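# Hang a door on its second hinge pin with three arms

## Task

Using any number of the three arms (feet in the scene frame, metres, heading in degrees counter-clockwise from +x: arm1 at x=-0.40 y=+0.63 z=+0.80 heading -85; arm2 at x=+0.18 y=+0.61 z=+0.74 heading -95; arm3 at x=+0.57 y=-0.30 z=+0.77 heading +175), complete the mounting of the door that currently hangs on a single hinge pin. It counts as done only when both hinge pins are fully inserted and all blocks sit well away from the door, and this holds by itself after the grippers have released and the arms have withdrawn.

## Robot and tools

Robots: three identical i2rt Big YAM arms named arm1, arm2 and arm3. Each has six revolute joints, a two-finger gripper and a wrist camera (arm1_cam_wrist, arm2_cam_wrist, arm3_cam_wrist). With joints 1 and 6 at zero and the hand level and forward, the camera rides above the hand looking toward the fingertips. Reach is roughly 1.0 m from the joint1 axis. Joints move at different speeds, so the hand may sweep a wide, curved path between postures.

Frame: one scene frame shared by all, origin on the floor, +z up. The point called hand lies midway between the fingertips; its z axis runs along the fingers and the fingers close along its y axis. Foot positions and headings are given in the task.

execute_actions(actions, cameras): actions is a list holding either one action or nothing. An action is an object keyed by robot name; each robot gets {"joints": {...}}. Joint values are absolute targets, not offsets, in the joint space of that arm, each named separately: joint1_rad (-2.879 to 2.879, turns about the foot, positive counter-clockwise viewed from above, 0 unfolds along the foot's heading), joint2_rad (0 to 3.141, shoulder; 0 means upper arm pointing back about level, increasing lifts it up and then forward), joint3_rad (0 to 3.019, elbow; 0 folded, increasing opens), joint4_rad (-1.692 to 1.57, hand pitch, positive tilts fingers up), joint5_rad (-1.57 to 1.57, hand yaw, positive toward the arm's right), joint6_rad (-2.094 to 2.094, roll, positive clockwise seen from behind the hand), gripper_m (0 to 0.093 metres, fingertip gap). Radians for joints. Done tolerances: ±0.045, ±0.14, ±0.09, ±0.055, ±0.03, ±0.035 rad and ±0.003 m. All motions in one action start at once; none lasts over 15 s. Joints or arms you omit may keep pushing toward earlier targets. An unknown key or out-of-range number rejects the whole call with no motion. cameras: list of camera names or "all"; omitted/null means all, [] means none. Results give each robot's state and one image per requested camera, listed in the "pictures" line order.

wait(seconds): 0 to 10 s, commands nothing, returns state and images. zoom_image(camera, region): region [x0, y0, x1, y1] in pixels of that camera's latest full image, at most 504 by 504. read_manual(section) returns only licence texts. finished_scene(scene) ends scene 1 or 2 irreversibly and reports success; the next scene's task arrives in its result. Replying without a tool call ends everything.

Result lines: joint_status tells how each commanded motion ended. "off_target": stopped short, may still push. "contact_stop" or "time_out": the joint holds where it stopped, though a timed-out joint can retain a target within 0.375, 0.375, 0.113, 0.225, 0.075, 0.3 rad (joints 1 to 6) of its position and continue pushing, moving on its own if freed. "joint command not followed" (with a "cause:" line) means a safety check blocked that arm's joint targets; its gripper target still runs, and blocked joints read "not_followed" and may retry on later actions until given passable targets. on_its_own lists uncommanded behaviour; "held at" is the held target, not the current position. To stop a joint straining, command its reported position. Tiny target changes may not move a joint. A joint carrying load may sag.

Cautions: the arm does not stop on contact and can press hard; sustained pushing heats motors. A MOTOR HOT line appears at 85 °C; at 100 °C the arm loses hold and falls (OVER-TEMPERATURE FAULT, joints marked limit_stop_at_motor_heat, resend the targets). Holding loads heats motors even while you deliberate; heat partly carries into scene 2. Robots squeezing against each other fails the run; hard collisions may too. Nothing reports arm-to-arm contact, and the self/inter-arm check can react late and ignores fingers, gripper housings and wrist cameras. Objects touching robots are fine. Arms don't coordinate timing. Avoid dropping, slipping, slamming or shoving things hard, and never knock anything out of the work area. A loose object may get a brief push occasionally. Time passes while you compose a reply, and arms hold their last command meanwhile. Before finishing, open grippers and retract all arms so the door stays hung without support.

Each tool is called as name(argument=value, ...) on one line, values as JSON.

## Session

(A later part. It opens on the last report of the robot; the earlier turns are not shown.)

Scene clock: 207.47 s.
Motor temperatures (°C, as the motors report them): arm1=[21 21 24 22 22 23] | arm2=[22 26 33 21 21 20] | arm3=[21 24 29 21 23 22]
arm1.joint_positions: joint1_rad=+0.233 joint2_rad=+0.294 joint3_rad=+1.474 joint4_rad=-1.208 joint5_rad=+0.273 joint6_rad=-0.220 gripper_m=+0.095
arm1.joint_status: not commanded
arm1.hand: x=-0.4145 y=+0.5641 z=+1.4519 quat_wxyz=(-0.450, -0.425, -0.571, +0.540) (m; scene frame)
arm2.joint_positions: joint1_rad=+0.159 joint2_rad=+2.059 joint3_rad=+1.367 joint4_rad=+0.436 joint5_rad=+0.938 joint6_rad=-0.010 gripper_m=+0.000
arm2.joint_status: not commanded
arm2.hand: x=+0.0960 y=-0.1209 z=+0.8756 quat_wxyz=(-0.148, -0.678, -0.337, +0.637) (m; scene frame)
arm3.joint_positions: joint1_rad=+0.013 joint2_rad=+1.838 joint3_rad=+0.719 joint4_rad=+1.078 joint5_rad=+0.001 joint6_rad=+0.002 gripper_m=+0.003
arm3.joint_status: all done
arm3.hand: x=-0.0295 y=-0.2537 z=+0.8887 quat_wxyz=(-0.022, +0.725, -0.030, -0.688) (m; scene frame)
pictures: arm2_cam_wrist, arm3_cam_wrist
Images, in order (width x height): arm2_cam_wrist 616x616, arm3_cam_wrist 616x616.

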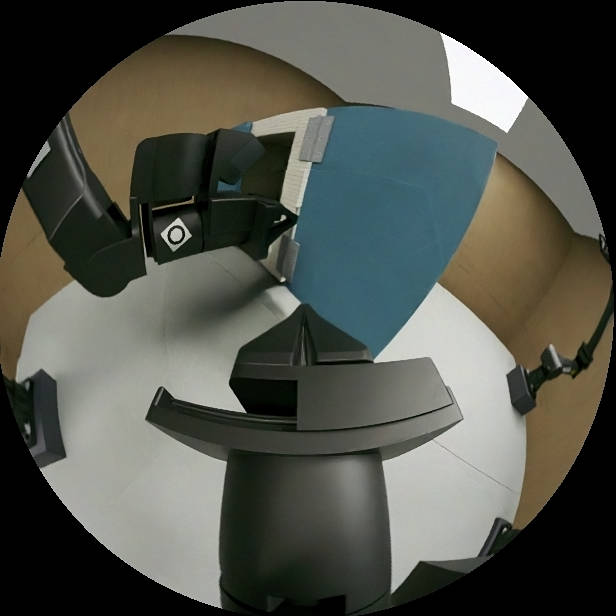

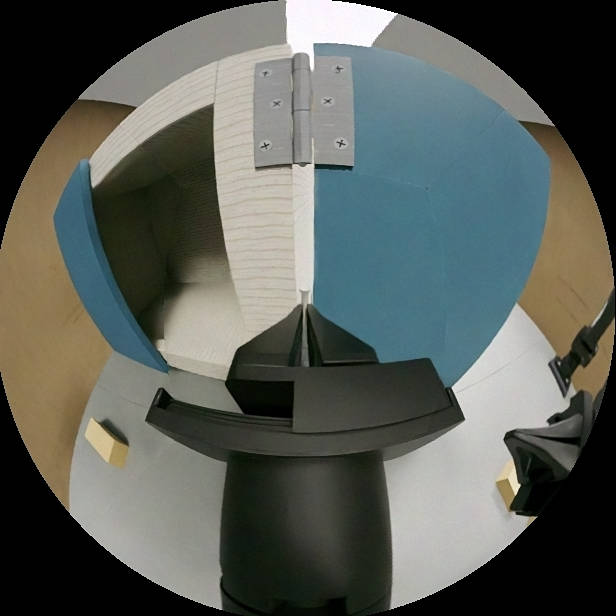

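execute_actions(actions=[{"arm3":{"joints":{"joint2_rad":1.925,"joint4_rad":1.14}}}], cameras=["arm2_cam_wrist","arm3_cam_wrist"])

zoom_image(camera="arm2_cam_wrist", region=[250, 170, 340, 260])

zoom_image(camera="arm3_cam_wrist", region=[230, 250, 380, 370])

Scene clock: 212.87 s.
Motor temperatures (°C, as the motors report them): arm1=[21 21 24 22 22 23] | arm2=[22 26 33 21 21 20] | arm3=[21 24 29 21 23 22]
arm1.joint_positions: joint1_rad=+0.233 joint2_rad=+0.294 joint3_rad=+1.474 joint4_rad=-1.208 joint5_rad=+0.273 joint6_rad=-0.220 gripper_m=+0.095
arm1.joint_status: not commanded
arm1.hand: x=-0.4145 y=+0.5641 z=+1.4519 quat_wxyz=(-0.450, -0.425, -0.571, +0.540) (m; scene frame)
arm2.joint_positions: joint1_rad=+0.159 joint2_rad=+2.059 joint3_rad=+1.367 joint4_rad=+0.436 joint5_rad=+0.938 joint6_rad=-0.010 gripper_m=+0.000
arm2.joint_status: not commanded
arm2.hand: x=+0.0960 y=-0.1209 z=+0.8756 quat_wxyz=(-0.148, -0.678, -0.337, +0.637) (m; scene frame)
arm3.joint_positions: joint1_rad=+0.013 joint2_rad=+1.871 joint3_rad=+0.719 joint4_rad=+1.150 joint5_rad=+0.001 joint6_rad=+0.002 gripper_m=+0.003
arm3.joint_status: all done
arm3.hand: x=-0.0297 y=-0.2537 z=+0.8873 quat_wxyz=(-0.023, +0.711, -0.029, -0.702) (m; scene frame)
pictures: arm2_cam_wrist, arm3_cam_wrist
Images, in order (width x height): arm2_cam_wrist 616x616, arm3_cam_wrist 616x616.

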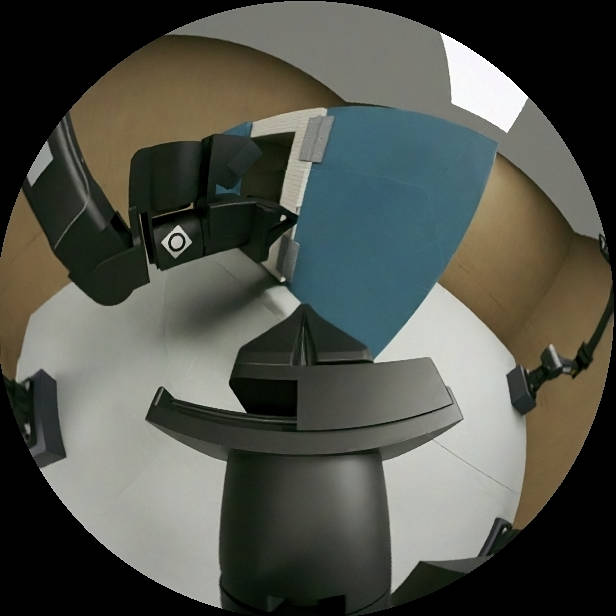

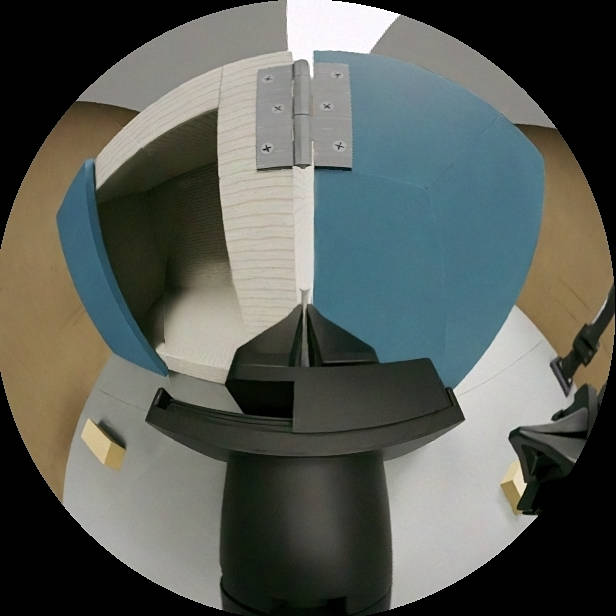

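Region (250, 170, 340, 260) of arm2_cam_wrist's 616x616 image, scaled by 5.600, with more detail than that image has.

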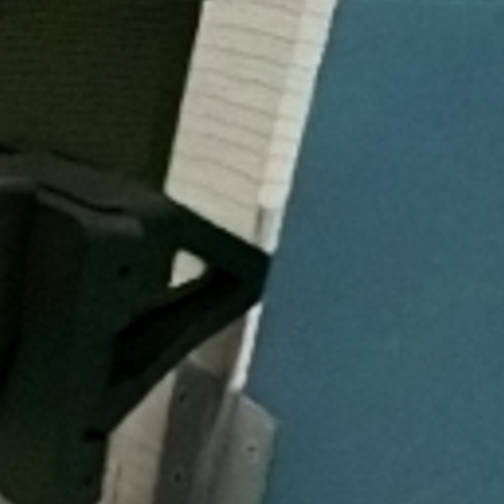

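Region (230, 250, 380, 370) of arm3_cam_wrist's 616x616 image, scaled by 3.360, with more detail than that image has; it fills the top 403 rows of this view, and the rest is white.

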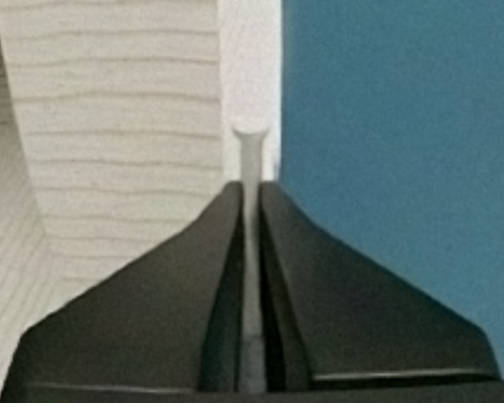

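execute_actions(actions=[{"arm3":{"joints":{"joint2_rad":1.895}},"arm2":{"joints":{"joint2_rad":1.66,"joint3_rad":0.83,"joint4_rad":0.87,"gripper_m":0.06}}}], cameras=[])

execute_actions(actions=[{"arm2":{"joints":{"joint1_rad":-0.227,"joint5_rad":-0.17}}}], cameras=["arm2_cam_wrist"])

Scene clock: 228.47 s.
Motor temperatures (°C, as the motors report them): arm1=[21 21 24 22 22 23] | arm2=[22 26 33 21 21 20] | arm3=[21 24 29 21 23 22]
arm1.joint_positions: joint1_rad=+0.233 joint2_rad=+0.294 joint3_rad=+1.474 joint4_rad=-1.208 joint5_rad=+0.273 joint6_rad=-0.220 gripper_m=+0.095
arm1.joint_status: not commanded
arm1.hand: x=-0.4145 y=+0.5641 z=+1.4519 quat_wxyz=(-0.450, -0.425, -0.571, +0.540) (m; scene frame)
arm2.joint_positions: joint1_rad=+0.159 joint2_rad=+1.663 joint3_rad=+0.832 joint4_rad=+0.848 joint5_rad=+0.938 joint6_rad=-0.010 gripper_m=+0.060
arm2.joint_status: all done
arm2.hand: x=+0.0845 y=+0.0439 z=+0.9543 quat_wxyz=(-0.243, -0.657, -0.247, +0.669) (m; scene frame)
arm3.joint_positions: joint1_rad=+0.013 joint2_rad=+1.871 joint3_rad=+0.719 joint4_rad=+1.150 joint5_rad=+0.001 joint6_rad=+0.002 gripper_m=+0.003
arm3.joint_status: all done
arm3.hand: x=-0.0297 y=-0.2537 z=+0.8873 quat_wxyz=(-0.023, +0.711, -0.029, -0.702) (m; scene frame)
pictures: none
No camera images: the call's "cameras" was empty. Leave "cameras" out to get every camera's image.

Scene clock: 230.00 s.
Motor temperatures (°C, as the motors report them): arm1=[21 21 24 22 22 23] | arm2=[22 26 33 21 21 20] | arm3=[21 24 29 21 23 22]
arm1.joint_positions: joint1_rad=+0.233 joint2_rad=+0.294 joint3_rad=+1.474 joint4_rad=-1.208 joint5_rad=+0.273 joint6_rad=-0.220 gripper_m=+0.095
arm1.joint_status: not commanded
arm1.hand: x=-0.4145 y=+0.5641 z=+1.4519 quat_wxyz=(-0.450, -0.425, -0.571, +0.540) (m; scene frame)
arm2.joint_positions: joint1_rad=-0.228 joint2_rad=+1.663 joint3_rad=+0.832 joint4_rad=+0.848 joint5_rad=-0.165 joint6_rad=-0.009 gripper_m=+0.060
arm2.joint_status: all done
arm2.hand: x=+0.0158 y=+0.0065 z=+0.9560 quat_wxyz=(-0.457, -0.527, -0.467, +0.544) (m; scene frame)
arm3.joint_positions: joint1_rad=+0.013 joint2_rad=+1.871 joint3_rad=+0.719 joint4_rad=+1.150 joint5_rad=+0.001 joint6_rad=+0.002 gripper_m=+0.003
arm3.joint_status: not commanded
arm3.hand: x=-0.0297 y=-0.2537 z=+0.8873 quat_wxyz=(-0.023, +0.711, -0.029, -0.702) (m; scene frame)
pictures: arm2_cam_wrist
Images, in order (width x height): arm2_cam_wrist 616x616.

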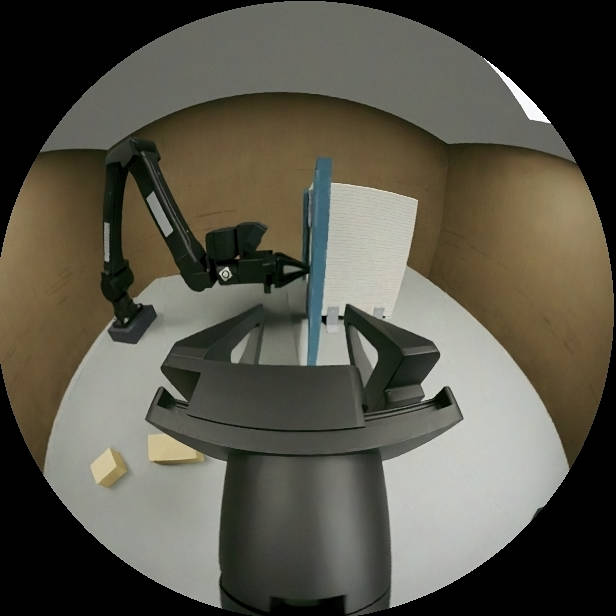

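execute_actions(actions=[{"arm2":{"joints":{"joint2_rad":1.843,"joint3_rad":1.14,"joint4_rad":0.75}}}], cameras=["arm2_cam_wrist","arm3_cam_wrist"])

Scene clock: 236.50 s.
Motor temperatures (°C, as the motors report them): arm1=[21 21 24 22 22 23] | arm2=[22 26 32 21 21 20] | arm3=[21 24 29 21 23 22]
arm1.joint_positions: joint1_rad=+0.233 joint2_rad=+0.294 joint3_rad=+1.474 joint4_rad=-1.208 joint5_rad=+0.273 joint6_rad=-0.220 gripper_m=+0.095
arm1.joint_status: not commanded
arm1.hand: x=-0.4145 y=+0.5641 z=+1.4519 quat_wxyz=(-0.450, -0.425, -0.571, +0.540) (m; scene frame)
arm2.joint_positions: joint1_rad=-0.228 joint2_rad=+1.844 joint3_rad=+1.095 joint4_rad=+0.763 joint5_rad=-0.166 joint6_rad=-0.009 gripper_m=+0.060
arm2.joint_status: all done
arm2.hand: x=-0.0109 y=-0.0764 z=+0.9522 quat_wxyz=(-0.457, -0.528, -0.468, +0.543) (m; scene frame)
arm3.joint_positions: joint1_rad=+0.013 joint2_rad=+1.871 joint3_rad=+0.719 joint4_rad=+1.150 joint5_rad=+0.001 joint6_rad=+0.002 gripper_m=+0.003
arm3.joint_status: not commanded
arm3.hand: x=-0.0297 y=-0.2537 z=+0.8873 quat_wxyz=(-0.023, +0.711, -0.029, -0.702) (m; scene frame)
pictures: arm2_cam_wrist, arm3_cam_wrist
Images, in order (width x height): arm2_cam_wrist 616x616, arm3_cam_wrist 616x616.

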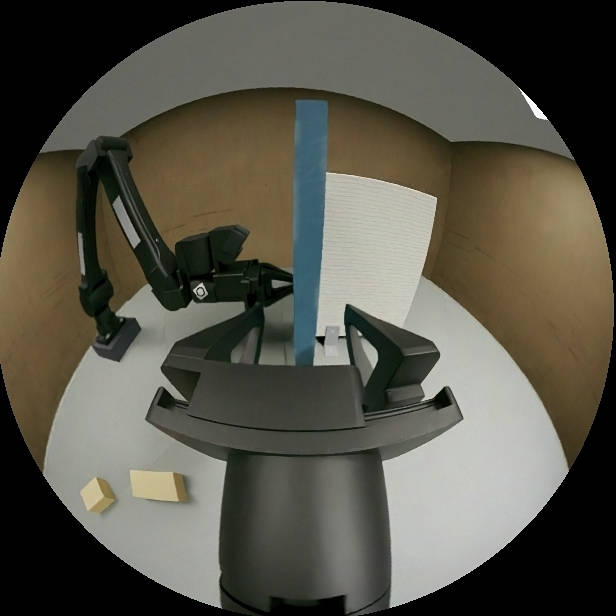

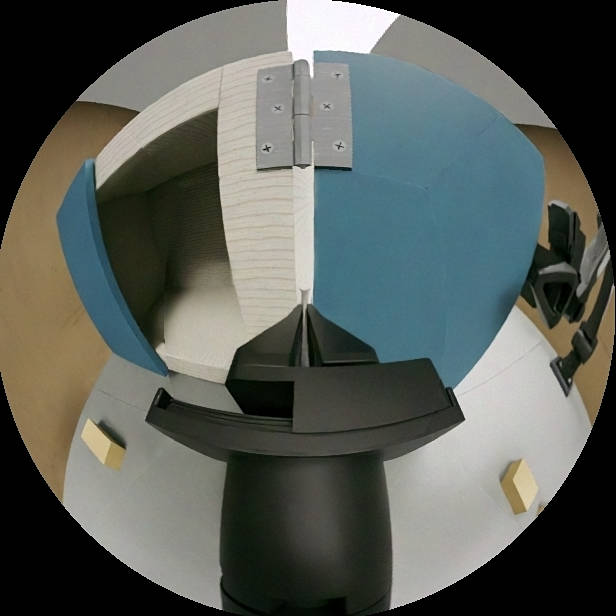

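execute_actions(actions=[{"arm2":{"joints":{"gripper_m":0.0}}}], cameras=[])

execute_actions(actions=[{"arm2":{"joints":{"joint2_rad":1.81}},"arm3":{"joints":{"joint2_rad":1.925}}}], cameras=["arm2_cam_wrist","arm3_cam_wrist"])

Scene clock: 241.13 s.
Motor temperatures (°C, as the motors report them): arm1=[21 21 24 22 22 23] | arm2=[22 26 32 21 21 20] | arm3=[21 24 29 21 23 22]
arm1.joint_positions: joint1_rad=+0.233 joint2_rad=+0.294 joint3_rad=+1.474 joint4_rad=-1.208 joint5_rad=+0.273 joint6_rad=-0.220 gripper_m=+0.095
arm1.joint_status: not commanded
arm1.hand: x=-0.4145 y=+0.5641 z=+1.4519 quat_wxyz=(-0.450, -0.425, -0.571, +0.540) (m; scene frame)
arm2.joint_positions: joint1_rad=-0.231 joint2_rad=+1.844 joint3_rad=+1.096 joint4_rad=+0.762 joint5_rad=-0.160 joint6_rad=+0.002 gripper_m=+0.011
arm2.joint_status: gripper_m off_target (ended at +0.011, target +0.000)
arm2.hand: x=-0.0136 y=-0.0760 z=+0.9525 quat_wxyz=(-0.458, -0.532, -0.462, +0.542) (m; scene frame)
arm3.joint_positions: joint1_rad=+0.013 joint2_rad=+1.871 joint3_rad=+0.719 joint4_rad=+1.150 joint5_rad=+0.001 joint6_rad=+0.002 gripper_m=+0.003
arm3.joint_status: not commanded
arm3.hand: x=-0.0297 y=-0.2537 z=+0.8873 quat_wxyz=(-0.023, +0.711, -0.029, -0.702) (m; scene frame)
pictures: none
No camera images: the call's "cameras" was empty. Leave "cameras" out to get every camera's image.

Scene clock: 241.63 s.
Motor temperatures (°C, as the motors report them): arm1=[21 21 24 22 22 23] | arm2=[22 26 32 21 21 20] | arm3=[21 24 29 21 23 22]
arm1.joint_positions: joint1_rad=+0.233 joint2_rad=+0.294 joint3_rad=+1.474 joint4_rad=-1.208 joint5_rad=+0.273 joint6_rad=-0.220 gripper_m=+0.095
arm1.joint_status: not commanded
arm1.hand: x=-0.4145 y=+0.5641 z=+1.4519 quat_wxyz=(-0.450, -0.425, -0.571, +0.540) (m; scene frame)
arm2.joint_positions: joint1_rad=-0.231 joint2_rad=+1.843 joint3_rad=+1.096 joint4_rad=+0.760 joint5_rad=-0.160 joint6_rad=+0.002 gripper_m=+0.011
arm2.joint_status: all done
arm2.hand: x=-0.0136 y=-0.0759 z=+0.9530 quat_wxyz=(-0.458, -0.532, -0.462, +0.542) (m; scene frame)
arm3.joint_positions: joint1_rad=+0.013 joint2_rad=+1.871 joint3_rad=+0.719 joint4_rad=+1.150 joint5_rad=+0.001 joint6_rad=+0.002 gripper_m=+0.003
arm3.joint_status: all done
arm3.hand: x=-0.0297 y=-0.2537 z=+0.8873 quat_wxyz=(-0.023, +0.711, -0.029, -0.702) (m; scene frame)
pictures: arm2_cam_wrist, arm3_cam_wrist
Images, in order (width x height): arm2_cam_wrist 616x616, arm3_cam_wrist 616x616.

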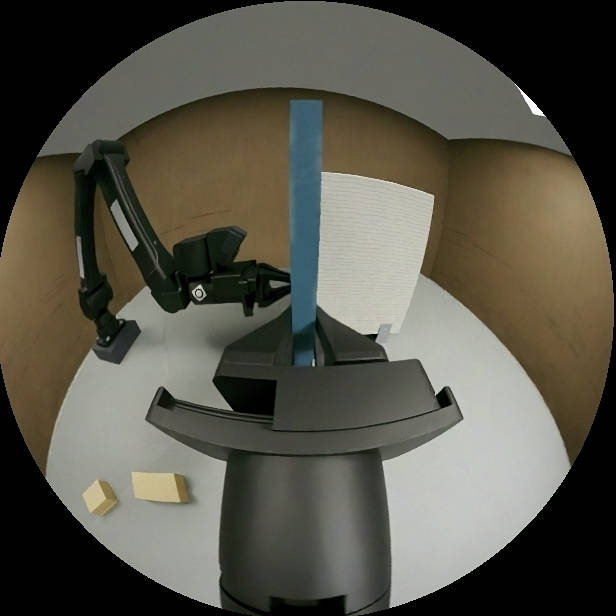

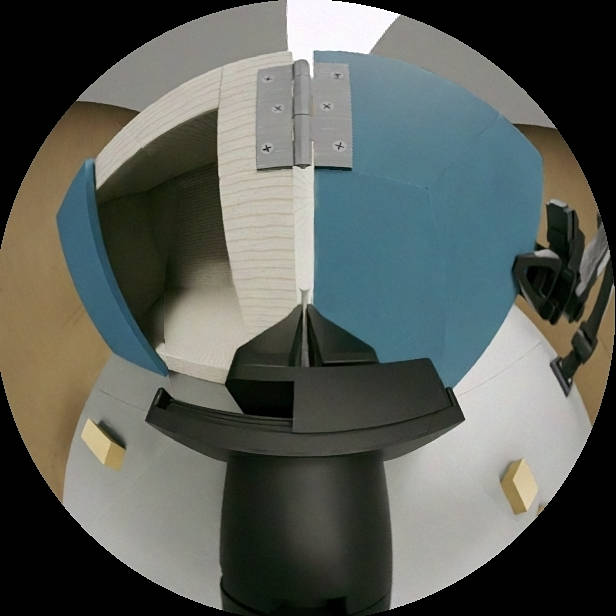

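execute_actions(actions=[{"arm2":{"joints":{"joint2_rad":1.79,"joint4_rad":0.80}},"arm3":{"joints":{"joint2_rad":1.935}}}], cameras=["arm3_cam_wrist"])

Scene clock: 244.97 s.
Motor temperatures (°C, as the motors report them): arm1=[21 21 24 22 22 23] | arm2=[22 26 32 21 21 20] | arm3=[21 24 29 21 23 22]
arm1.joint_positions: joint1_rad=+0.233 joint2_rad=+0.294 joint3_rad=+1.474 joint4_rad=-1.208 joint5_rad=+0.273 joint6_rad=-0.220 gripper_m=+0.095
arm1.joint_status: not commanded
arm1.hand: x=-0.4145 y=+0.5641 z=+1.4519 quat_wxyz=(-0.450, -0.425, -0.571, +0.540) (m; scene frame)
arm2.joint_positions: joint1_rad=-0.231 joint2_rad=+1.842 joint3_rad=+1.096 joint4_rad=+0.760 joint5_rad=-0.160 joint6_rad=+0.002 gripper_m=+0.011
arm2.joint_status: all done
arm2.hand: x=-0.0135 y=-0.0758 z=+0.9535 quat_wxyz=(-0.458, -0.532, -0.462, +0.542) (m; scene frame)
arm3.joint_positions: joint1_rad=+0.013 joint2_rad=+1.875 joint3_rad=+0.719 joint4_rad=+1.157 joint5_rad=+0.001 joint6_rad=+0.002 gripper_m=+0.003
arm3.joint_status: all done
arm3.hand: x=-0.0297 y=-0.2537 z=+0.8869 quat_wxyz=(-0.023, +0.710, -0.029, -0.703) (m; scene frame)
pictures: arm3_cam_wrist
Images, in order (width x height): arm3_cam_wrist 616x616.

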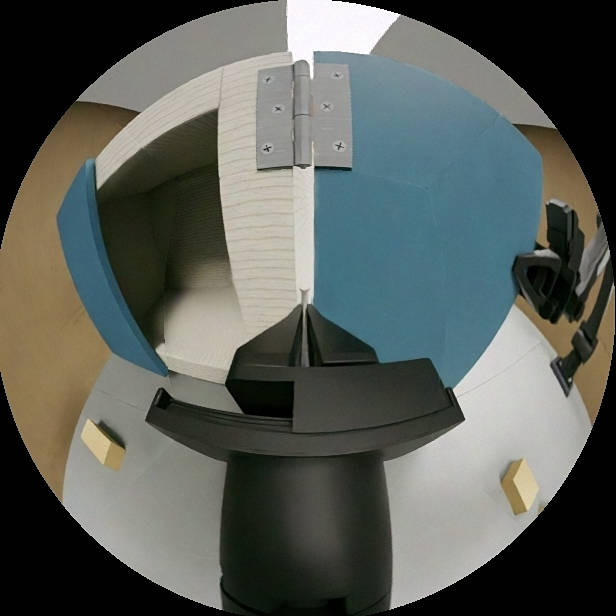

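execute_actions(actions=[{"arm2":{"joints":{"joint2_rad":1.74,"joint4_rad":0.82,"joint3_rad":1.16}},"arm3":{"joints":{"joint2_rad":1.95,"joint4_rad":1.11}}}], cameras=["arm3_cam_wrist"])

Scene clock: 250.60 s.
Motor temperatures (°C, as the motors report them): arm1=[21 21 24 22 22 23] | arm2=[22 27 33 21 21 20] | arm3=[21 24 29 21 23 22]
arm1.joint_positions: joint1_rad=+0.233 joint2_rad=+0.294 joint3_rad=+1.474 joint4_rad=-1.208 joint5_rad=+0.273 joint6_rad=-0.220 gripper_m=+0.095
arm1.joint_status: not commanded
arm1.hand: x=-0.4145 y=+0.5641 z=+1.4519 quat_wxyz=(-0.450, -0.425, -0.571, +0.540) (m; scene frame)
arm2.joint_positions: joint1_rad=-0.231 joint2_rad=+1.839 joint3_rad=+1.096 joint4_rad=+0.760 joint5_rad=-0.160 joint6_rad=+0.002 gripper_m=+0.011
arm2.joint_status: joint4_rad time_out (moved +0.000 of +0.060); the others done
arm2.on_its_own: joint4_rad reads +0.760 and still pushes toward +0.820 since a time_out
arm2.hand: x=-0.0135 y=-0.0757 z=+0.9553 quat_wxyz=(-0.458, -0.531, -0.462, +0.543) (m; scene frame)
arm3.joint_positions: joint1_rad=+0.013 joint2_rad=+1.876 joint3_rad=+0.719 joint4_rad=+1.157 joint5_rad=+0.001 joint6_rad=+0.002 gripper_m=+0.003
arm3.joint_status: all done
arm3.hand: x=-0.0296 y=-0.2537 z=+0.8862 quat_wxyz=(-0.023, +0.710, -0.029, -0.703) (m; scene frame)
pictures: arm3_cam_wrist
Images, in order (width x height): arm3_cam_wrist 616x616.

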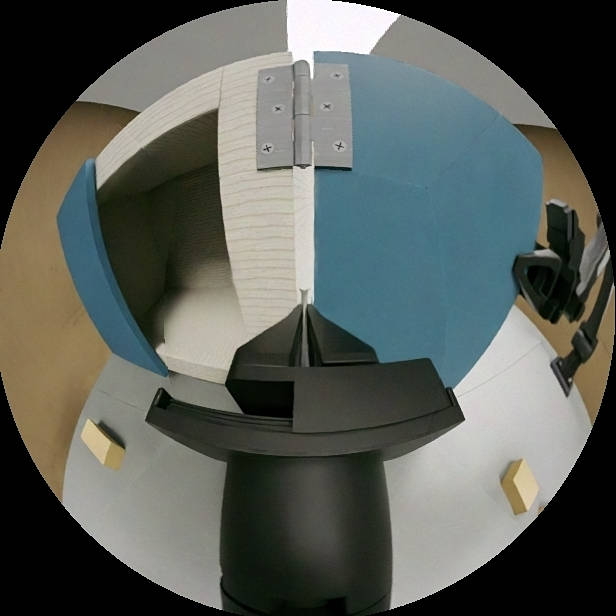

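execute_actions(actions=[{"arm3":{"joints":{"joint2_rad":1.86,"joint4_rad":1.17}}}], cameras=[])

execute_actions(actions=[{"arm3":{"joints":{"joint3_rad":0.675,"joint2_rad":1.80,"gripper_m":0.01}}}], cameras=["arm3_cam_wrist"])

Scene clock: 254.80 s.
Motor temperatures (°C, as the motors report them): arm1=[21 21 24 22 22 23] | arm2=[22 27 33 21 21 20] | arm3=[21 24 30 21 23 22]
arm1.joint_positions: joint1_rad=+0.233 joint2_rad=+0.294 joint3_rad=+1.474 joint4_rad=-1.208 joint5_rad=+0.273 joint6_rad=-0.220 gripper_m=+0.095
arm1.joint_status: not commanded
arm1.hand: x=-0.4145 y=+0.5641 z=+1.4519 quat_wxyz=(-0.450, -0.425, -0.571, +0.540) (m; scene frame)
arm2.joint_positions: joint1_rad=-0.231 joint2_rad=+1.839 joint3_rad=+1.096 joint4_rad=+0.760 joint5_rad=-0.160 joint6_rad=+0.002 gripper_m=+0.011
arm2.joint_status: not commanded
arm2.on_its_own: joint4_rad reads +0.760 and still pushes toward +0.820 since a time_out
arm2.hand: x=-0.0135 y=-0.0757 z=+0.9553 quat_wxyz=(-0.458, -0.531, -0.462, +0.543) (m; scene frame)
arm3.joint_positions: joint1_rad=+0.013 joint2_rad=+1.876 joint3_rad=+0.719 joint4_rad=+1.163 joint5_rad=+0.001 joint6_rad=+0.002 gripper_m=+0.003
arm3.joint_status: all done
arm3.hand: x=-0.0296 y=-0.2537 z=+0.8876 quat_wxyz=(-0.023, +0.708, -0.029, -0.705) (m; scene frame)
pictures: none
No camera images: the call's "cameras" was empty. Leave "cameras" out to get every camera's image.

Scene clock: 255.53 s.
Motor temperatures (°C, as the motors report them): arm1=[21 21 24 22 22 23] | arm2=[22 27 33 21 21 20] | arm3=[21 24 29 21 23 22]
arm1.joint_positions: joint1_rad=+0.233 joint2_rad=+0.294 joint3_rad=+1.474 joint4_rad=-1.208 joint5_rad=+0.273 joint6_rad=-0.220 gripper_m=+0.095
arm1.joint_status: not commanded
arm1.hand: x=-0.4145 y=+0.5641 z=+1.4519 quat_wxyz=(-0.450, -0.425, -0.571, +0.540) (m; scene frame)
arm2.joint_positions: joint1_rad=-0.230 joint2_rad=+1.839 joint3_rad=+1.096 joint4_rad=+0.760 joint5_rad=-0.160 joint6_rad=+0.003 gripper_m=+0.011
arm2.joint_status: not commanded
arm2.on_its_own: joint4_rad reads +0.760 and still pushes toward +0.820 since a time_out
arm2.hand: x=-0.0129 y=-0.0758 z=+0.9558 quat_wxyz=(-0.459, -0.531, -0.462, +0.543) (m; scene frame)
arm3.joint_positions: joint1_rad=+0.014 joint2_rad=+1.829 joint3_rad=+0.681 joint4_rad=+1.163 joint5_rad=-0.002 joint6_rad=+0.002 gripper_m=+0.010
arm3.joint_status: all done
arm3.hand: x=-0.0169 y=-0.2559 z=+0.8995 quat_wxyz=(-0.021, +0.705, -0.027, -0.708) (m; scene frame)
pictures: arm3_cam_wrist
Images, in order (width x height): arm3_cam_wrist 616x616.

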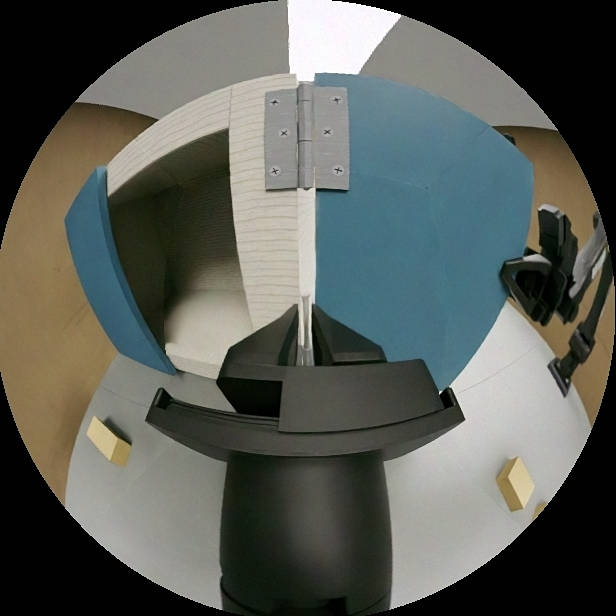

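execute_actions(actions=[{"arm3":{"joints":{"joint2_rad":1.74,"joint4_rad":1.11,"gripper_m":0.05}}}], cameras=["arm3_cam_wrist"])

zoom_image(camera="arm3_cam_wrist", region=[250, 270, 360, 380])

Scene clock: 261.10 s.
Motor temperatures (°C, as the motors report them): arm1=[21 21 25 22 22 23] | arm2=[22 28 34 21 21 20] | arm3=[21 24 29 21 23 22]
arm1.joint_positions: joint1_rad=+0.233 joint2_rad=+0.294 joint3_rad=+1.474 joint4_rad=-1.208 joint5_rad=+0.273 joint6_rad=-0.220 gripper_m=+0.095
arm1.joint_status: not commanded
arm1.hand: x=-0.4145 y=+0.5641 z=+1.4519 quat_wxyz=(-0.450, -0.425, -0.571, +0.540) (m; scene frame)
arm2.joint_positions: joint1_rad=-0.230 joint2_rad=+1.839 joint3_rad=+1.096 joint4_rad=+0.760 joint5_rad=-0.160 joint6_rad=+0.003 gripper_m=+0.011
arm2.joint_status: not commanded
arm2.on_its_own: joint4_rad reads +0.760 and still pushes toward +0.820 since a time_out
arm2.hand: x=-0.0129 y=-0.0758 z=+0.9558 quat_wxyz=(-0.459, -0.531, -0.462, +0.543) (m; scene frame)
arm3.joint_positions: joint1_rad=+0.014 joint2_rad=+1.764 joint3_rad=+0.681 joint4_rad=+1.121 joint5_rad=-0.002 joint6_rad=+0.002 gripper_m=+0.050
arm3.joint_status: all done
arm3.hand: x=-0.0163 y=-0.2558 z=+0.9261 quat_wxyz=(-0.022, +0.697, -0.027, -0.717) (m; scene frame)
pictures: arm3_cam_wrist
Images, in order (width x height): arm3_cam_wrist 616x616.

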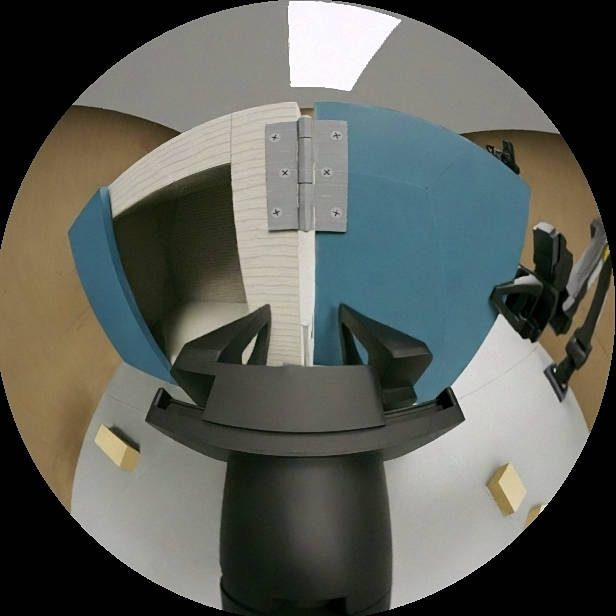

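Region (250, 270, 360, 380) of arm3_cam_wrist's 616x616 image, scaled by 4.582, with more detail than that image has.

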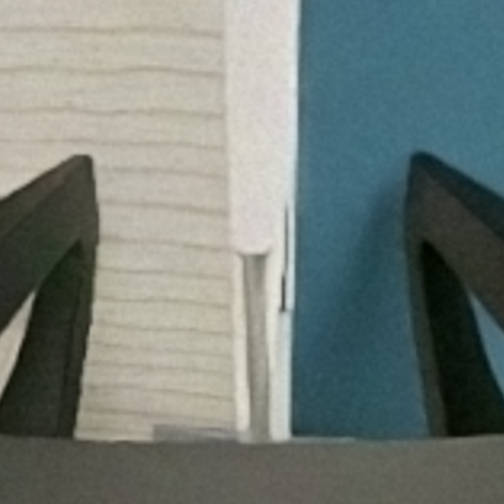

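execute_actions(actions=[{"arm3":{"joints":{"gripper_m":0.0, "joint3_rad":0.764,"joint4_rad":1.09}}}], cameras=[])

execute_actions(actions=[{"arm3":{"joints":{"joint2_rad":1.86,"joint4_rad":1.12}}}], cameras=["arm3_cam_wrist","arm2_cam_wrist"])

Scene clock: 264.83 s.
Motor temperatures (°C, as the motors report them): arm1=[21 21 25 22 22 23] | arm2=[22 28 34 21 21 20] | arm3=[21 24 29 21 23 22]
arm1.joint_positions: joint1_rad=+0.233 joint2_rad=+0.294 joint3_rad=+1.474 joint4_rad=-1.208 joint5_rad=+0.273 joint6_rad=-0.220 gripper_m=+0.095
arm1.joint_status: not commanded
arm1.hand: x=-0.4145 y=+0.5641 z=+1.4519 quat_wxyz=(-0.450, -0.425, -0.571, +0.540) (m; scene frame)
arm2.joint_positions: joint1_rad=-0.230 joint2_rad=+1.839 joint3_rad=+1.096 joint4_rad=+0.760 joint5_rad=-0.160 joint6_rad=+0.003 gripper_m=+0.011
arm2.joint_status: not commanded
arm2.on_its_own: joint4_rad reads +0.760 and still pushes toward +0.820 since a time_out
arm2.hand: x=-0.0129 y=-0.0758 z=+0.9558 quat_wxyz=(-0.459, -0.531, -0.462, +0.543) (m; scene frame)
arm3.joint_positions: joint1_rad=+0.014 joint2_rad=+1.764 joint3_rad=+0.723 joint4_rad=+1.099 joint5_rad=-0.002 joint6_rad=+0.002 gripper_m=+0.001
arm3.joint_status: all done
arm3.hand: x=-0.0301 y=-0.2547 z=+0.9387 quat_wxyz=(-0.022, +0.689, -0.027, -0.724) (m; scene frame)
pictures: none
No camera images: the call's "cameras" was empty. Leave "cameras" out to get every camera's image.

Scene clock: 265.53 s.
Motor temperatures (°C, as the motors report them): arm1=[21 21 25 22 22 23] | arm2=[22 28 35 21 21 20] | arm3=[21 24 29 21 23 22]
arm1.joint_positions: joint1_rad=+0.233 joint2_rad=+0.294 joint3_rad=+1.474 joint4_rad=-1.208 joint5_rad=+0.273 joint6_rad=-0.220 gripper_m=+0.095
arm1.joint_status: not commanded
arm1.hand: x=-0.4145 y=+0.5641 z=+1.4519 quat_wxyz=(-0.450, -0.425, -0.571, +0.540) (m; scene frame)
arm2.joint_positions: joint1_rad=-0.230 joint2_rad=+1.839 joint3_rad=+1.096 joint4_rad=+0.760 joint5_rad=-0.160 joint6_rad=+0.003 gripper_m=+0.011
arm2.joint_status: not commanded
arm2.on_its_own: joint4_rad reads +0.760 and still pushes toward +0.820 since a time_out
arm2.hand: x=-0.0129 y=-0.0758 z=+0.9558 quat_wxyz=(-0.459, -0.531, -0.462, +0.543) (m; scene frame)
arm3.joint_positions: joint1_rad=+0.014 joint2_rad=+1.818 joint3_rad=+0.730 joint4_rad=+1.126 joint5_rad=+0.000 joint6_rad=+0.002 gripper_m=+0.001
arm3.joint_status: all done
arm3.hand: x=-0.0334 y=-0.2541 z=+0.9167 quat_wxyz=(-0.022, +0.697, -0.028, -0.717) (m; scene frame)
pictures: arm2_cam_wrist, arm3_cam_wrist
Images, in order (width x height): arm2_cam_wrist 616x616, arm3_cam_wrist 616x616.

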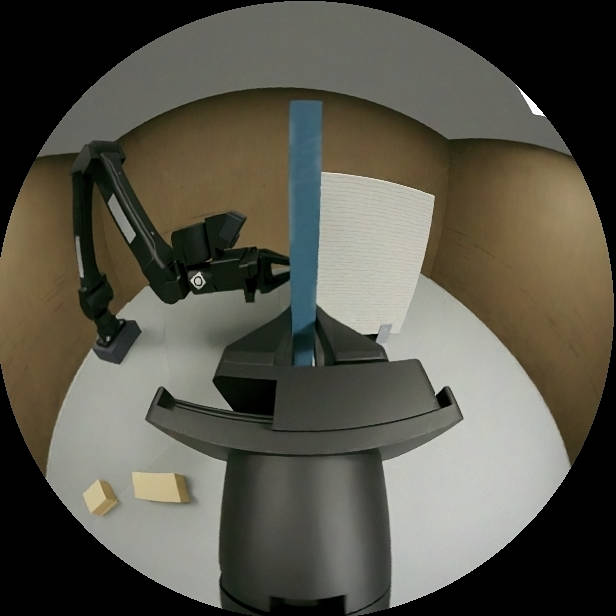

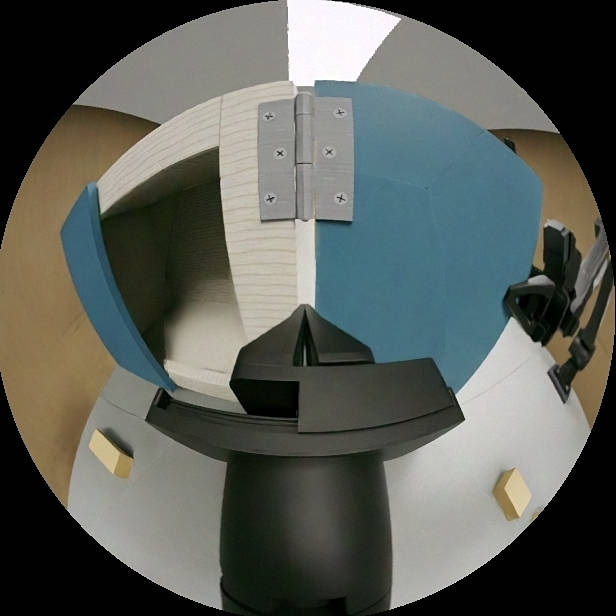

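execute_actions(actions=[{"arm3":{"joints":{"joint2_rad":1.89,"joint4_rad":1.085,"joint3_rad":0.73}},"arm2":{"joints":{"joint2_rad":1.82,"joint4_rad":0.79,"joint3_rad":1.12}}}], cameras=[])

Scene clock: 269.47 s.
Motor temperatures (°C, as the motors report them): arm1=[21 21 25 22 22 23] | arm2=[22 29 35 21 21 20] | arm3=[21 24 29 21 23 22]
arm1.joint_positions: joint1_rad=+0.233 joint2_rad=+0.294 joint3_rad=+1.474 joint4_rad=-1.208 joint5_rad=+0.273 joint6_rad=-0.220 gripper_m=+0.095
arm1.joint_status: not commanded
arm1.hand: x=-0.4145 y=+0.5641 z=+1.4519 quat_wxyz=(-0.450, -0.425, -0.571, +0.540) (m; scene frame)
arm2.joint_positions: joint1_rad=-0.230 joint2_rad=+1.841 joint3_rad=+1.096 joint4_rad=+0.760 joint5_rad=-0.160 joint6_rad=+0.003 gripper_m=+0.011
arm2.joint_status: all done
arm2.hand: x=-0.0130 y=-0.0760 z=+0.9540 quat_wxyz=(-0.458, -0.532, -0.462, +0.542) (m; scene frame)
arm3.joint_positions: joint1_rad=+0.014 joint2_rad=+1.819 joint3_rad=+0.730 joint4_rad=+1.126 joint5_rad=+0.000 joint6_rad=+0.002 gripper_m=+0.001
arm3.joint_status: all done
arm3.hand: x=-0.0334 y=-0.2541 z=+0.9158 quat_wxyz=(-0.022, +0.697, -0.028, -0.716) (m; scene frame)
pictures: none
No camera images: the call's "cameras" was empty. Leave "cameras" out to get every camera's image.

execute_actions(actions=[{"arm2":{"joints":{"joint2_rad":1.71,"joint4_rad":0.81,"joint3_rad":1.15}}}], cameras=["arm3_cam_wrist"])

zoom_image(camera="arm3_cam_wrist", region=[240, 70, 380, 240])

Scene clock: 273.63 s.
Motor temperatures (°C, as the motors report them): arm1=[21 21 25 22 22 23] | arm2=[22 28 34 21 21 20] | arm3=[21 24 28 21 23 22]
arm1.joint_positions: joint1_rad=+0.233 joint2_rad=+0.294 joint3_rad=+1.474 joint4_rad=-1.208 joint5_rad=+0.273 joint6_rad=-0.220 gripper_m=+0.095
arm1.joint_status: not commanded
arm1.hand: x=-0.4145 y=+0.5641 z=+1.4519 quat_wxyz=(-0.450, -0.425, -0.571, +0.540) (m; scene frame)
arm2.joint_positions: joint1_rad=-0.230 joint2_rad=+1.838 joint3_rad=+1.096 joint4_rad=+0.760 joint5_rad=-0.160 joint6_rad=+0.003 gripper_m=+0.011
arm2.joint_status: all done
arm2.hand: x=-0.0129 y=-0.0757 z=+0.9566 quat_wxyz=(-0.459, -0.531, -0.461, +0.543) (m; scene frame)
arm3.joint_positions: joint1_rad=+0.014 joint2_rad=+1.819 joint3_rad=+0.730 joint4_rad=+1.126 joint5_rad=+0.000 joint6_rad=+0.002 gripper_m=+0.001
arm3.joint_status: not commanded
arm3.hand: x=-0.0334 y=-0.2541 z=+0.9158 quat_wxyz=(-0.022, +0.697, -0.028, -0.716) (m; scene frame)
pictures: arm3_cam_wrist
Images, in order (width x height): arm3_cam_wrist 616x616.

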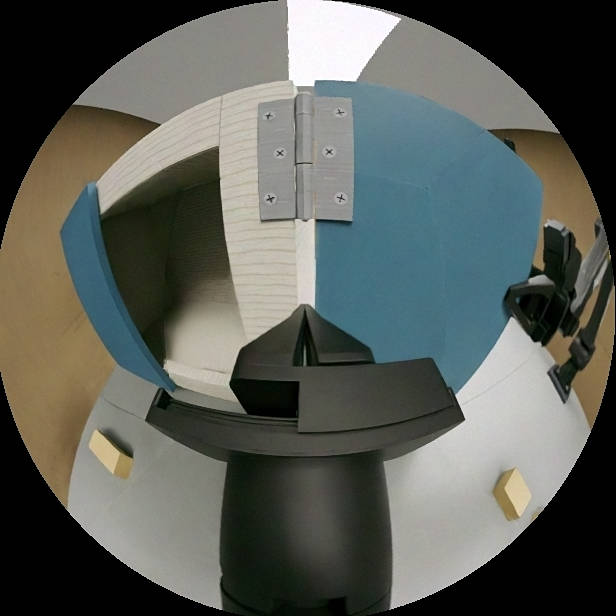

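Region (240, 70, 380, 240) of arm3_cam_wrist's 616x616 image, scaled by 2.965, with more detail than that image has; it fills the left 415 columns of this view, and the rest is white.

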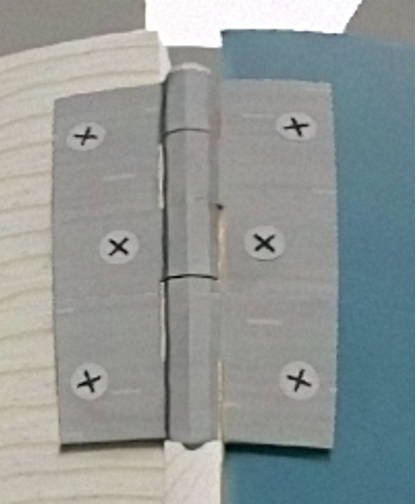

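execute_actions(actions=[{"arm3":{"joints":{"joint2_rad":1.72,"joint4_rad":1.12,"joint3_rad":0.62}},"arm2":{"joints":{"joint2_rad":1.78,"joint4_rad":0.8,"joint3_rad":1.14}}}], cameras=[])

execute_actions(actions=[{"arm3":{"joints":{"joint2_rad":1.62,"joint4_rad":0.75,"joint3_rad":0.58,"gripper_m":0.09}}}], cameras=["arm3_cam_wrist"])

zoom_image(camera="arm3_cam_wrist", region=[250, 200, 370, 340])

Scene clock: 282.90 s.
Motor temperatures (°C, as the motors report them): arm1=[21 22 25 22 22 23] | arm2=[22 30 35 21 21 20] | arm3=[21 24 28 21 23 22]
arm1.joint_positions: joint1_rad=+0.233 joint2_rad=+0.294 joint3_rad=+1.474 joint4_rad=-1.208 joint5_rad=+0.273 joint6_rad=-0.220 gripper_m=+0.095
arm1.joint_status: not commanded
arm1.hand: x=-0.4145 y=+0.5641 z=+1.4519 quat_wxyz=(-0.450, -0.425, -0.571, +0.540) (m; scene frame)
arm2.joint_positions: joint1_rad=-0.230 joint2_rad=+1.839 joint3_rad=+1.096 joint4_rad=+0.760 joint5_rad=-0.160 joint6_rad=+0.003 gripper_m=+0.011
arm2.joint_status: all done
arm2.hand: x=-0.0129 y=-0.0758 z=+0.9556 quat_wxyz=(-0.459, -0.531, -0.462, +0.543) (m; scene frame)
arm3.joint_positions: joint1_rad=+0.014 joint2_rad=+1.750 joint3_rad=+0.615 joint4_rad=+1.128 joint5_rad=+0.000 joint6_rad=+0.002 gripper_m=+0.001
arm3.joint_status: all done
arm3.hand: x=+0.0065 y=-0.2570 z=+0.9082 quat_wxyz=(-0.022, +0.712, -0.028, -0.701) (m; scene frame)
pictures: none
No camera images: the call's "cameras" was empty. Leave "cameras" out to get every camera's image.

Scene clock: 284.00 s.
Motor temperatures (°C, as the motors report them): arm1=[21 22 25 22 22 23] | arm2=[22 30 35 21 21 20] | arm3=[21 24 28 21 23 22]
arm1.joint_positions: joint1_rad=+0.233 joint2_rad=+0.294 joint3_rad=+1.474 joint4_rad=-1.208 joint5_rad=+0.273 joint6_rad=-0.220 gripper_m=+0.095
arm1.joint_status: not commanded
arm1.hand: x=-0.4145 y=+0.5641 z=+1.4519 quat_wxyz=(-0.450, -0.425, -0.571, +0.540) (m; scene frame)
arm2.joint_positions: joint1_rad=-0.230 joint2_rad=+1.839 joint3_rad=+1.096 joint4_rad=+0.760 joint5_rad=-0.160 joint6_rad=+0.003 gripper_m=+0.011
arm2.joint_status: not commanded
arm2.hand: x=-0.0129 y=-0.0758 z=+0.9556 quat_wxyz=(-0.459, -0.531, -0.462, +0.543) (m; scene frame)
arm3.joint_positions: joint1_rad=+0.014 joint2_rad=+1.633 joint3_rad=+0.582 joint4_rad=+0.761 joint5_rad=+0.000 joint6_rad=+0.002 gripper_m=+0.090
arm3.joint_status: all done
arm3.hand: x=+0.0319 y=-0.2591 z=+0.8671 quat_wxyz=(-0.018, +0.805, -0.031, -0.592) (m; scene frame)
pictures: arm3_cam_wrist
Images, in order (width x height): arm3_cam_wrist 616x616.

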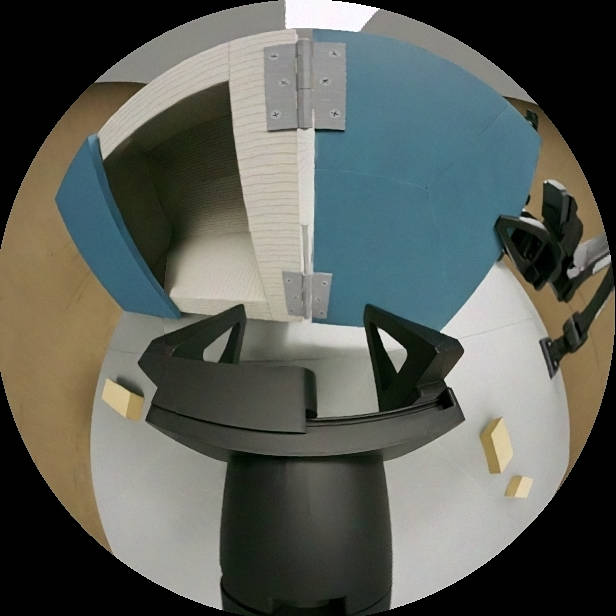

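Region (250, 200, 370, 340) of arm3_cam_wrist's 616x616 image, scaled by 3.600, with more detail than that image has; it fills the left 432 columns of this view, and the rest is white.

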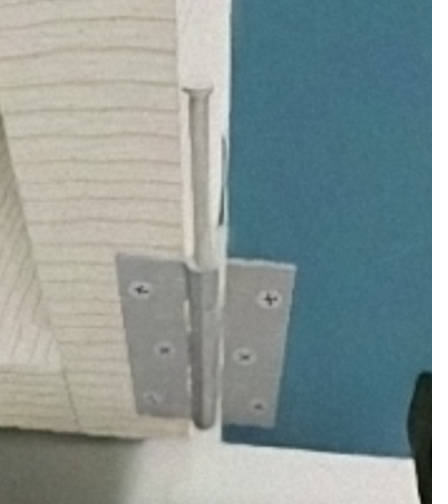

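zoom_image(camera="arm3_cam_wrist", region=[280, 215, 335, 325])

zoom_image(camera="arm3_cam_wrist", region=[280, 265, 335, 325])

Region (280, 215, 335, 325) of arm3_cam_wrist's 616x616 image, scaled by 4.582, with more detail than that image has.

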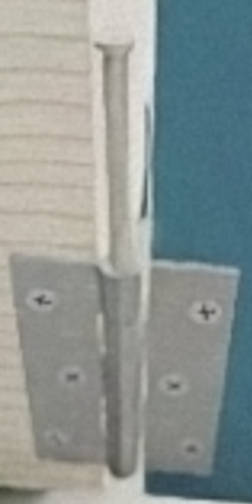

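Region (280, 265, 335, 325) of arm3_cam_wrist's 616x616 image, scaled by 8.400, with more detail than that image has; it fills the left 462 columns of this view, and the rest is white.

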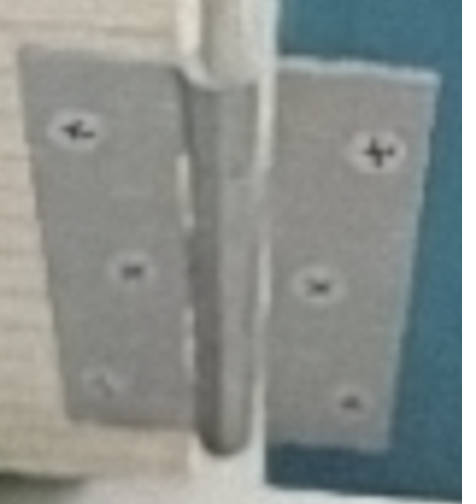

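execute_actions(actions=[{"arm3":{"joints":{"joint2_rad":1.70,"joint4_rad":1.10,"joint3_rad":0.70,"gripper_m":0.0}}}], cameras=[])

execute_actions(actions=[{"arm3":{"joints":{"joint2_rad":1.77,"joint3_rad":0.762}}}], cameras=[])

execute_actions(actions=[{"arm3":{"joints":{"joint2_rad":1.89,"joint4_rad":1.08,"joint3_rad":0.73}}}], cameras=["arm3_cam_wrist"])

Scene clock: 293.53 s.
Motor temperatures (°C, as the motors report them): arm1=[21 22 25 22 22 23] | arm2=[22 29 34 21 21 20] | arm3=[21 24 28 21 23 22]
arm1.joint_positions: joint1_rad=+0.233 joint2_rad=+0.294 joint3_rad=+1.474 joint4_rad=-1.208 joint5_rad=+0.273 joint6_rad=-0.220 gripper_m=+0.095
arm1.joint_status: not commanded
arm1.hand: x=-0.4145 y=+0.5641 z=+1.4519 quat_wxyz=(-0.450, -0.425, -0.571, +0.540) (m; scene frame)
arm2.joint_positions: joint1_rad=-0.230 joint2_rad=+1.839 joint3_rad=+1.096 joint4_rad=+0.760 joint5_rad=-0.160 joint6_rad=+0.003 gripper_m=+0.011
arm2.joint_status: not commanded
arm2.hand: x=-0.0129 y=-0.0758 z=+0.9556 quat_wxyz=(-0.459, -0.531, -0.462, +0.543) (m; scene frame)
arm3.joint_positions: joint1_rad=+0.014 joint2_rad=+1.697 joint3_rad=+0.661 joint4_rad=+1.074 joint5_rad=+0.000 joint6_rad=+0.002 gripper_m=+0.001
arm3.joint_status: all done
arm3.hand: x=-0.0076 y=-0.2558 z=+0.9431 quat_wxyz=(-0.022, +0.697, -0.028, -0.716) (m; scene frame)
pictures: none
No camera images: the call's "cameras" was empty. Leave "cameras" out to get every camera's image.

Scene clock: 294.27 s.
Motor temperatures (°C, as the motors report them): arm1=[21 22 25 22 22 23] | arm2=[22 29 34 21 21 20] | arm3=[21 24 28 21 23 22]
arm1.joint_positions: joint1_rad=+0.233 joint2_rad=+0.294 joint3_rad=+1.474 joint4_rad=-1.208 joint5_rad=+0.273 joint6_rad=-0.220 gripper_m=+0.095
arm1.joint_status: not commanded
arm1.hand: x=-0.4145 y=+0.5641 z=+1.4519 quat_wxyz=(-0.450, -0.425, -0.571, +0.540) (m; scene frame)
arm2.joint_positions: joint1_rad=-0.230 joint2_rad=+1.839 joint3_rad=+1.096 joint4_rad=+0.760 joint5_rad=-0.160 joint6_rad=+0.003 gripper_m=+0.011
arm2.joint_status: not commanded
arm2.hand: x=-0.0129 y=-0.0758 z=+0.9556 quat_wxyz=(-0.459, -0.531, -0.462, +0.543) (m; scene frame)
arm3.joint_positions: joint1_rad=+0.014 joint2_rad=+1.760 joint3_rad=+0.721 joint4_rad=+1.076 joint5_rad=+0.000 joint6_rad=+0.002 gripper_m=+0.001
arm3.joint_status: all done
arm3.hand: x=-0.0296 y=-0.2543 z=+0.9345 quat_wxyz=(-0.022, +0.697, -0.028, -0.716) (m; scene frame)
pictures: none
No camera images: the call's "cameras" was empty. Leave "cameras" out to get every camera's image.

Scene clock: 294.97 s.
Motor temperatures (°C, as the motors report them): arm1=[21 22 25 22 22 23] | arm2=[22 29 34 21 21 20] | arm3=[21 24 28 21 23 22]
arm1.joint_positions: joint1_rad=+0.233 joint2_rad=+0.294 joint3_rad=+1.474 joint4_rad=-1.208 joint5_rad=+0.273 joint6_rad=-0.220 gripper_m=+0.095
arm1.joint_status: not commanded
arm1.hand: x=-0.4145 y=+0.5641 z=+1.4519 quat_wxyz=(-0.450, -0.425, -0.571, +0.540) (m; scene frame)
arm2.joint_positions: joint1_rad=-0.230 joint2_rad=+1.839 joint3_rad=+1.096 joint4_rad=+0.760 joint5_rad=-0.160 joint6_rad=+0.003 gripper_m=+0.011
arm2.joint_status: not commanded
arm2.hand: x=-0.0129 y=-0.0759 z=+0.9553 quat_wxyz=(-0.459, -0.531, -0.462, +0.542) (m; scene frame)
arm3.joint_positions: joint1_rad=+0.014 joint2_rad=+1.817 joint3_rad=+0.722 joint4_rad=+1.109 joint5_rad=+0.001 joint6_rad=+0.002 gripper_m=+0.001
arm3.joint_status: all done
arm3.hand: x=-0.0310 y=-0.2542 z=+0.9100 quat_wxyz=(-0.023, +0.705, -0.029, -0.708) (m; scene frame)
pictures: arm3_cam_wrist
Images, in order (width x height): arm3_cam_wrist 616x616.

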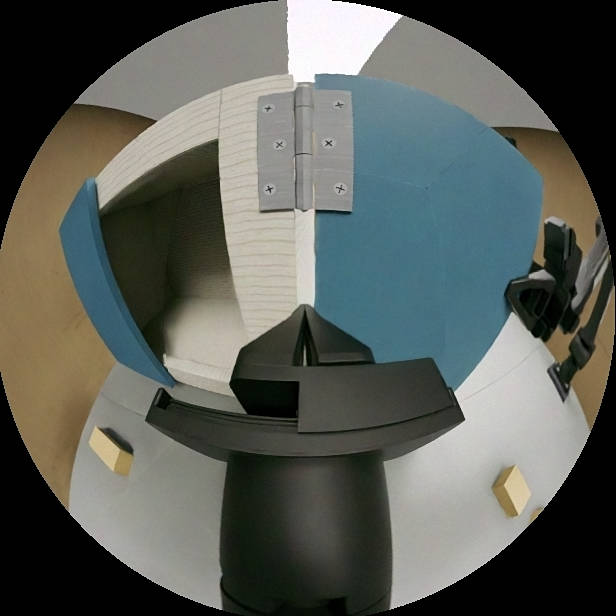

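Moved ~6 mm further. Push more.

execute_actions(actions=[{"arm3":{"joints":{"joint2_rad":1.94,"joint4_rad":1.07}}}], cameras=[])

Scene clock: 297.07 s.
Motor temperatures (°C, as the motors report them): arm1=[21 22 25 22 22 23] | arm2=[22 29 34 21 21 20] | arm3=[21 24 28 21 23 22]
arm1.joint_positions: joint1_rad=+0.233 joint2_rad=+0.294 joint3_rad=+1.474 joint4_rad=-1.208 joint5_rad=+0.273 joint6_rad=-0.220 gripper_m=+0.095
arm1.joint_status: not commanded
arm1.hand: x=-0.4145 y=+0.5641 z=+1.4519 quat_wxyz=(-0.450, -0.425, -0.571, +0.540) (m; scene frame)
arm2.joint_positions: joint1_rad=-0.230 joint2_rad=+1.839 joint3_rad=+1.096 joint4_rad=+0.760 joint5_rad=-0.160 joint6_rad=+0.003 gripper_m=+0.011
arm2.joint_status: not commanded
arm2.hand: x=-0.0129 y=-0.0759 z=+0.9553 quat_wxyz=(-0.459, -0.531, -0.462, +0.542) (m; scene frame)
arm3.joint_positions: joint1_rad=+0.014 joint2_rad=+1.827 joint3_rad=+0.722 joint4_rad=+1.129 joint5_rad=+0.001 joint6_rad=+0.002 gripper_m=+0.001
arm3.joint_status: joint4_rad off_target (ended at +1.129, target +1.070); the others done
arm3.hand: x=-0.0311 y=-0.2542 z=+0.9089 quat_wxyz=(-0.023, +0.702, -0.028, -0.712) (m; scene frame)
pictures: none
No camera images: the call's "cameras" was empty. Leave "cameras" out to get every camera's image.

execute_actions(actions=[{"arm3":{"joints":{"joint4_rad":1.03}},"arm2":{"joints":{"joint2_rad":1.82,"joint3_rad":1.11}}}], cameras=[])

Scene clock: 302.13 s.
Motor temperatures (°C, as the motors report them): arm1=[21 22 25 22 22 23] | arm2=[22 29 34 21 21 20] | arm3=[21 24 28 21 23 22]
arm1.joint_positions: joint1_rad=+0.233 joint2_rad=+0.294 joint3_rad=+1.474 joint4_rad=-1.208 joint5_rad=+0.273 joint6_rad=-0.220 gripper_m=+0.095
arm1.joint_status: not commanded
arm1.hand: x=-0.4145 y=+0.5641 z=+1.4519 quat_wxyz=(-0.450, -0.425, -0.571, +0.540) (m; scene frame)
arm2.joint_positions: joint1_rad=-0.230 joint2_rad=+1.841 joint3_rad=+1.096 joint4_rad=+0.760 joint5_rad=-0.160 joint6_rad=+0.003 gripper_m=+0.011
arm2.joint_status: all done
arm2.hand: x=-0.0130 y=-0.0760 z=+0.9540 quat_wxyz=(-0.458, -0.532, -0.462, +0.542) (m; scene frame)
arm3.joint_positions: joint1_rad=+0.014 joint2_rad=+1.827 joint3_rad=+0.722 joint4_rad=+1.129 joint5_rad=+0.002 joint6_rad=+0.002 gripper_m=+0.001
arm3.joint_status: joint4_rad time_out (moved -0.001 of -0.099)
arm3.on_its_own: joint4_rad reads +1.129 and still pushes toward +1.030 since a time_out
arm3.hand: x=-0.0311 y=-0.2541 z=+0.9087 quat_wxyz=(-0.023, +0.702, -0.029, -0.711) (m; scene frame)
pictures: none
No camera images: the call's "cameras" was empty. Leave "cameras" out to get every camera's image.


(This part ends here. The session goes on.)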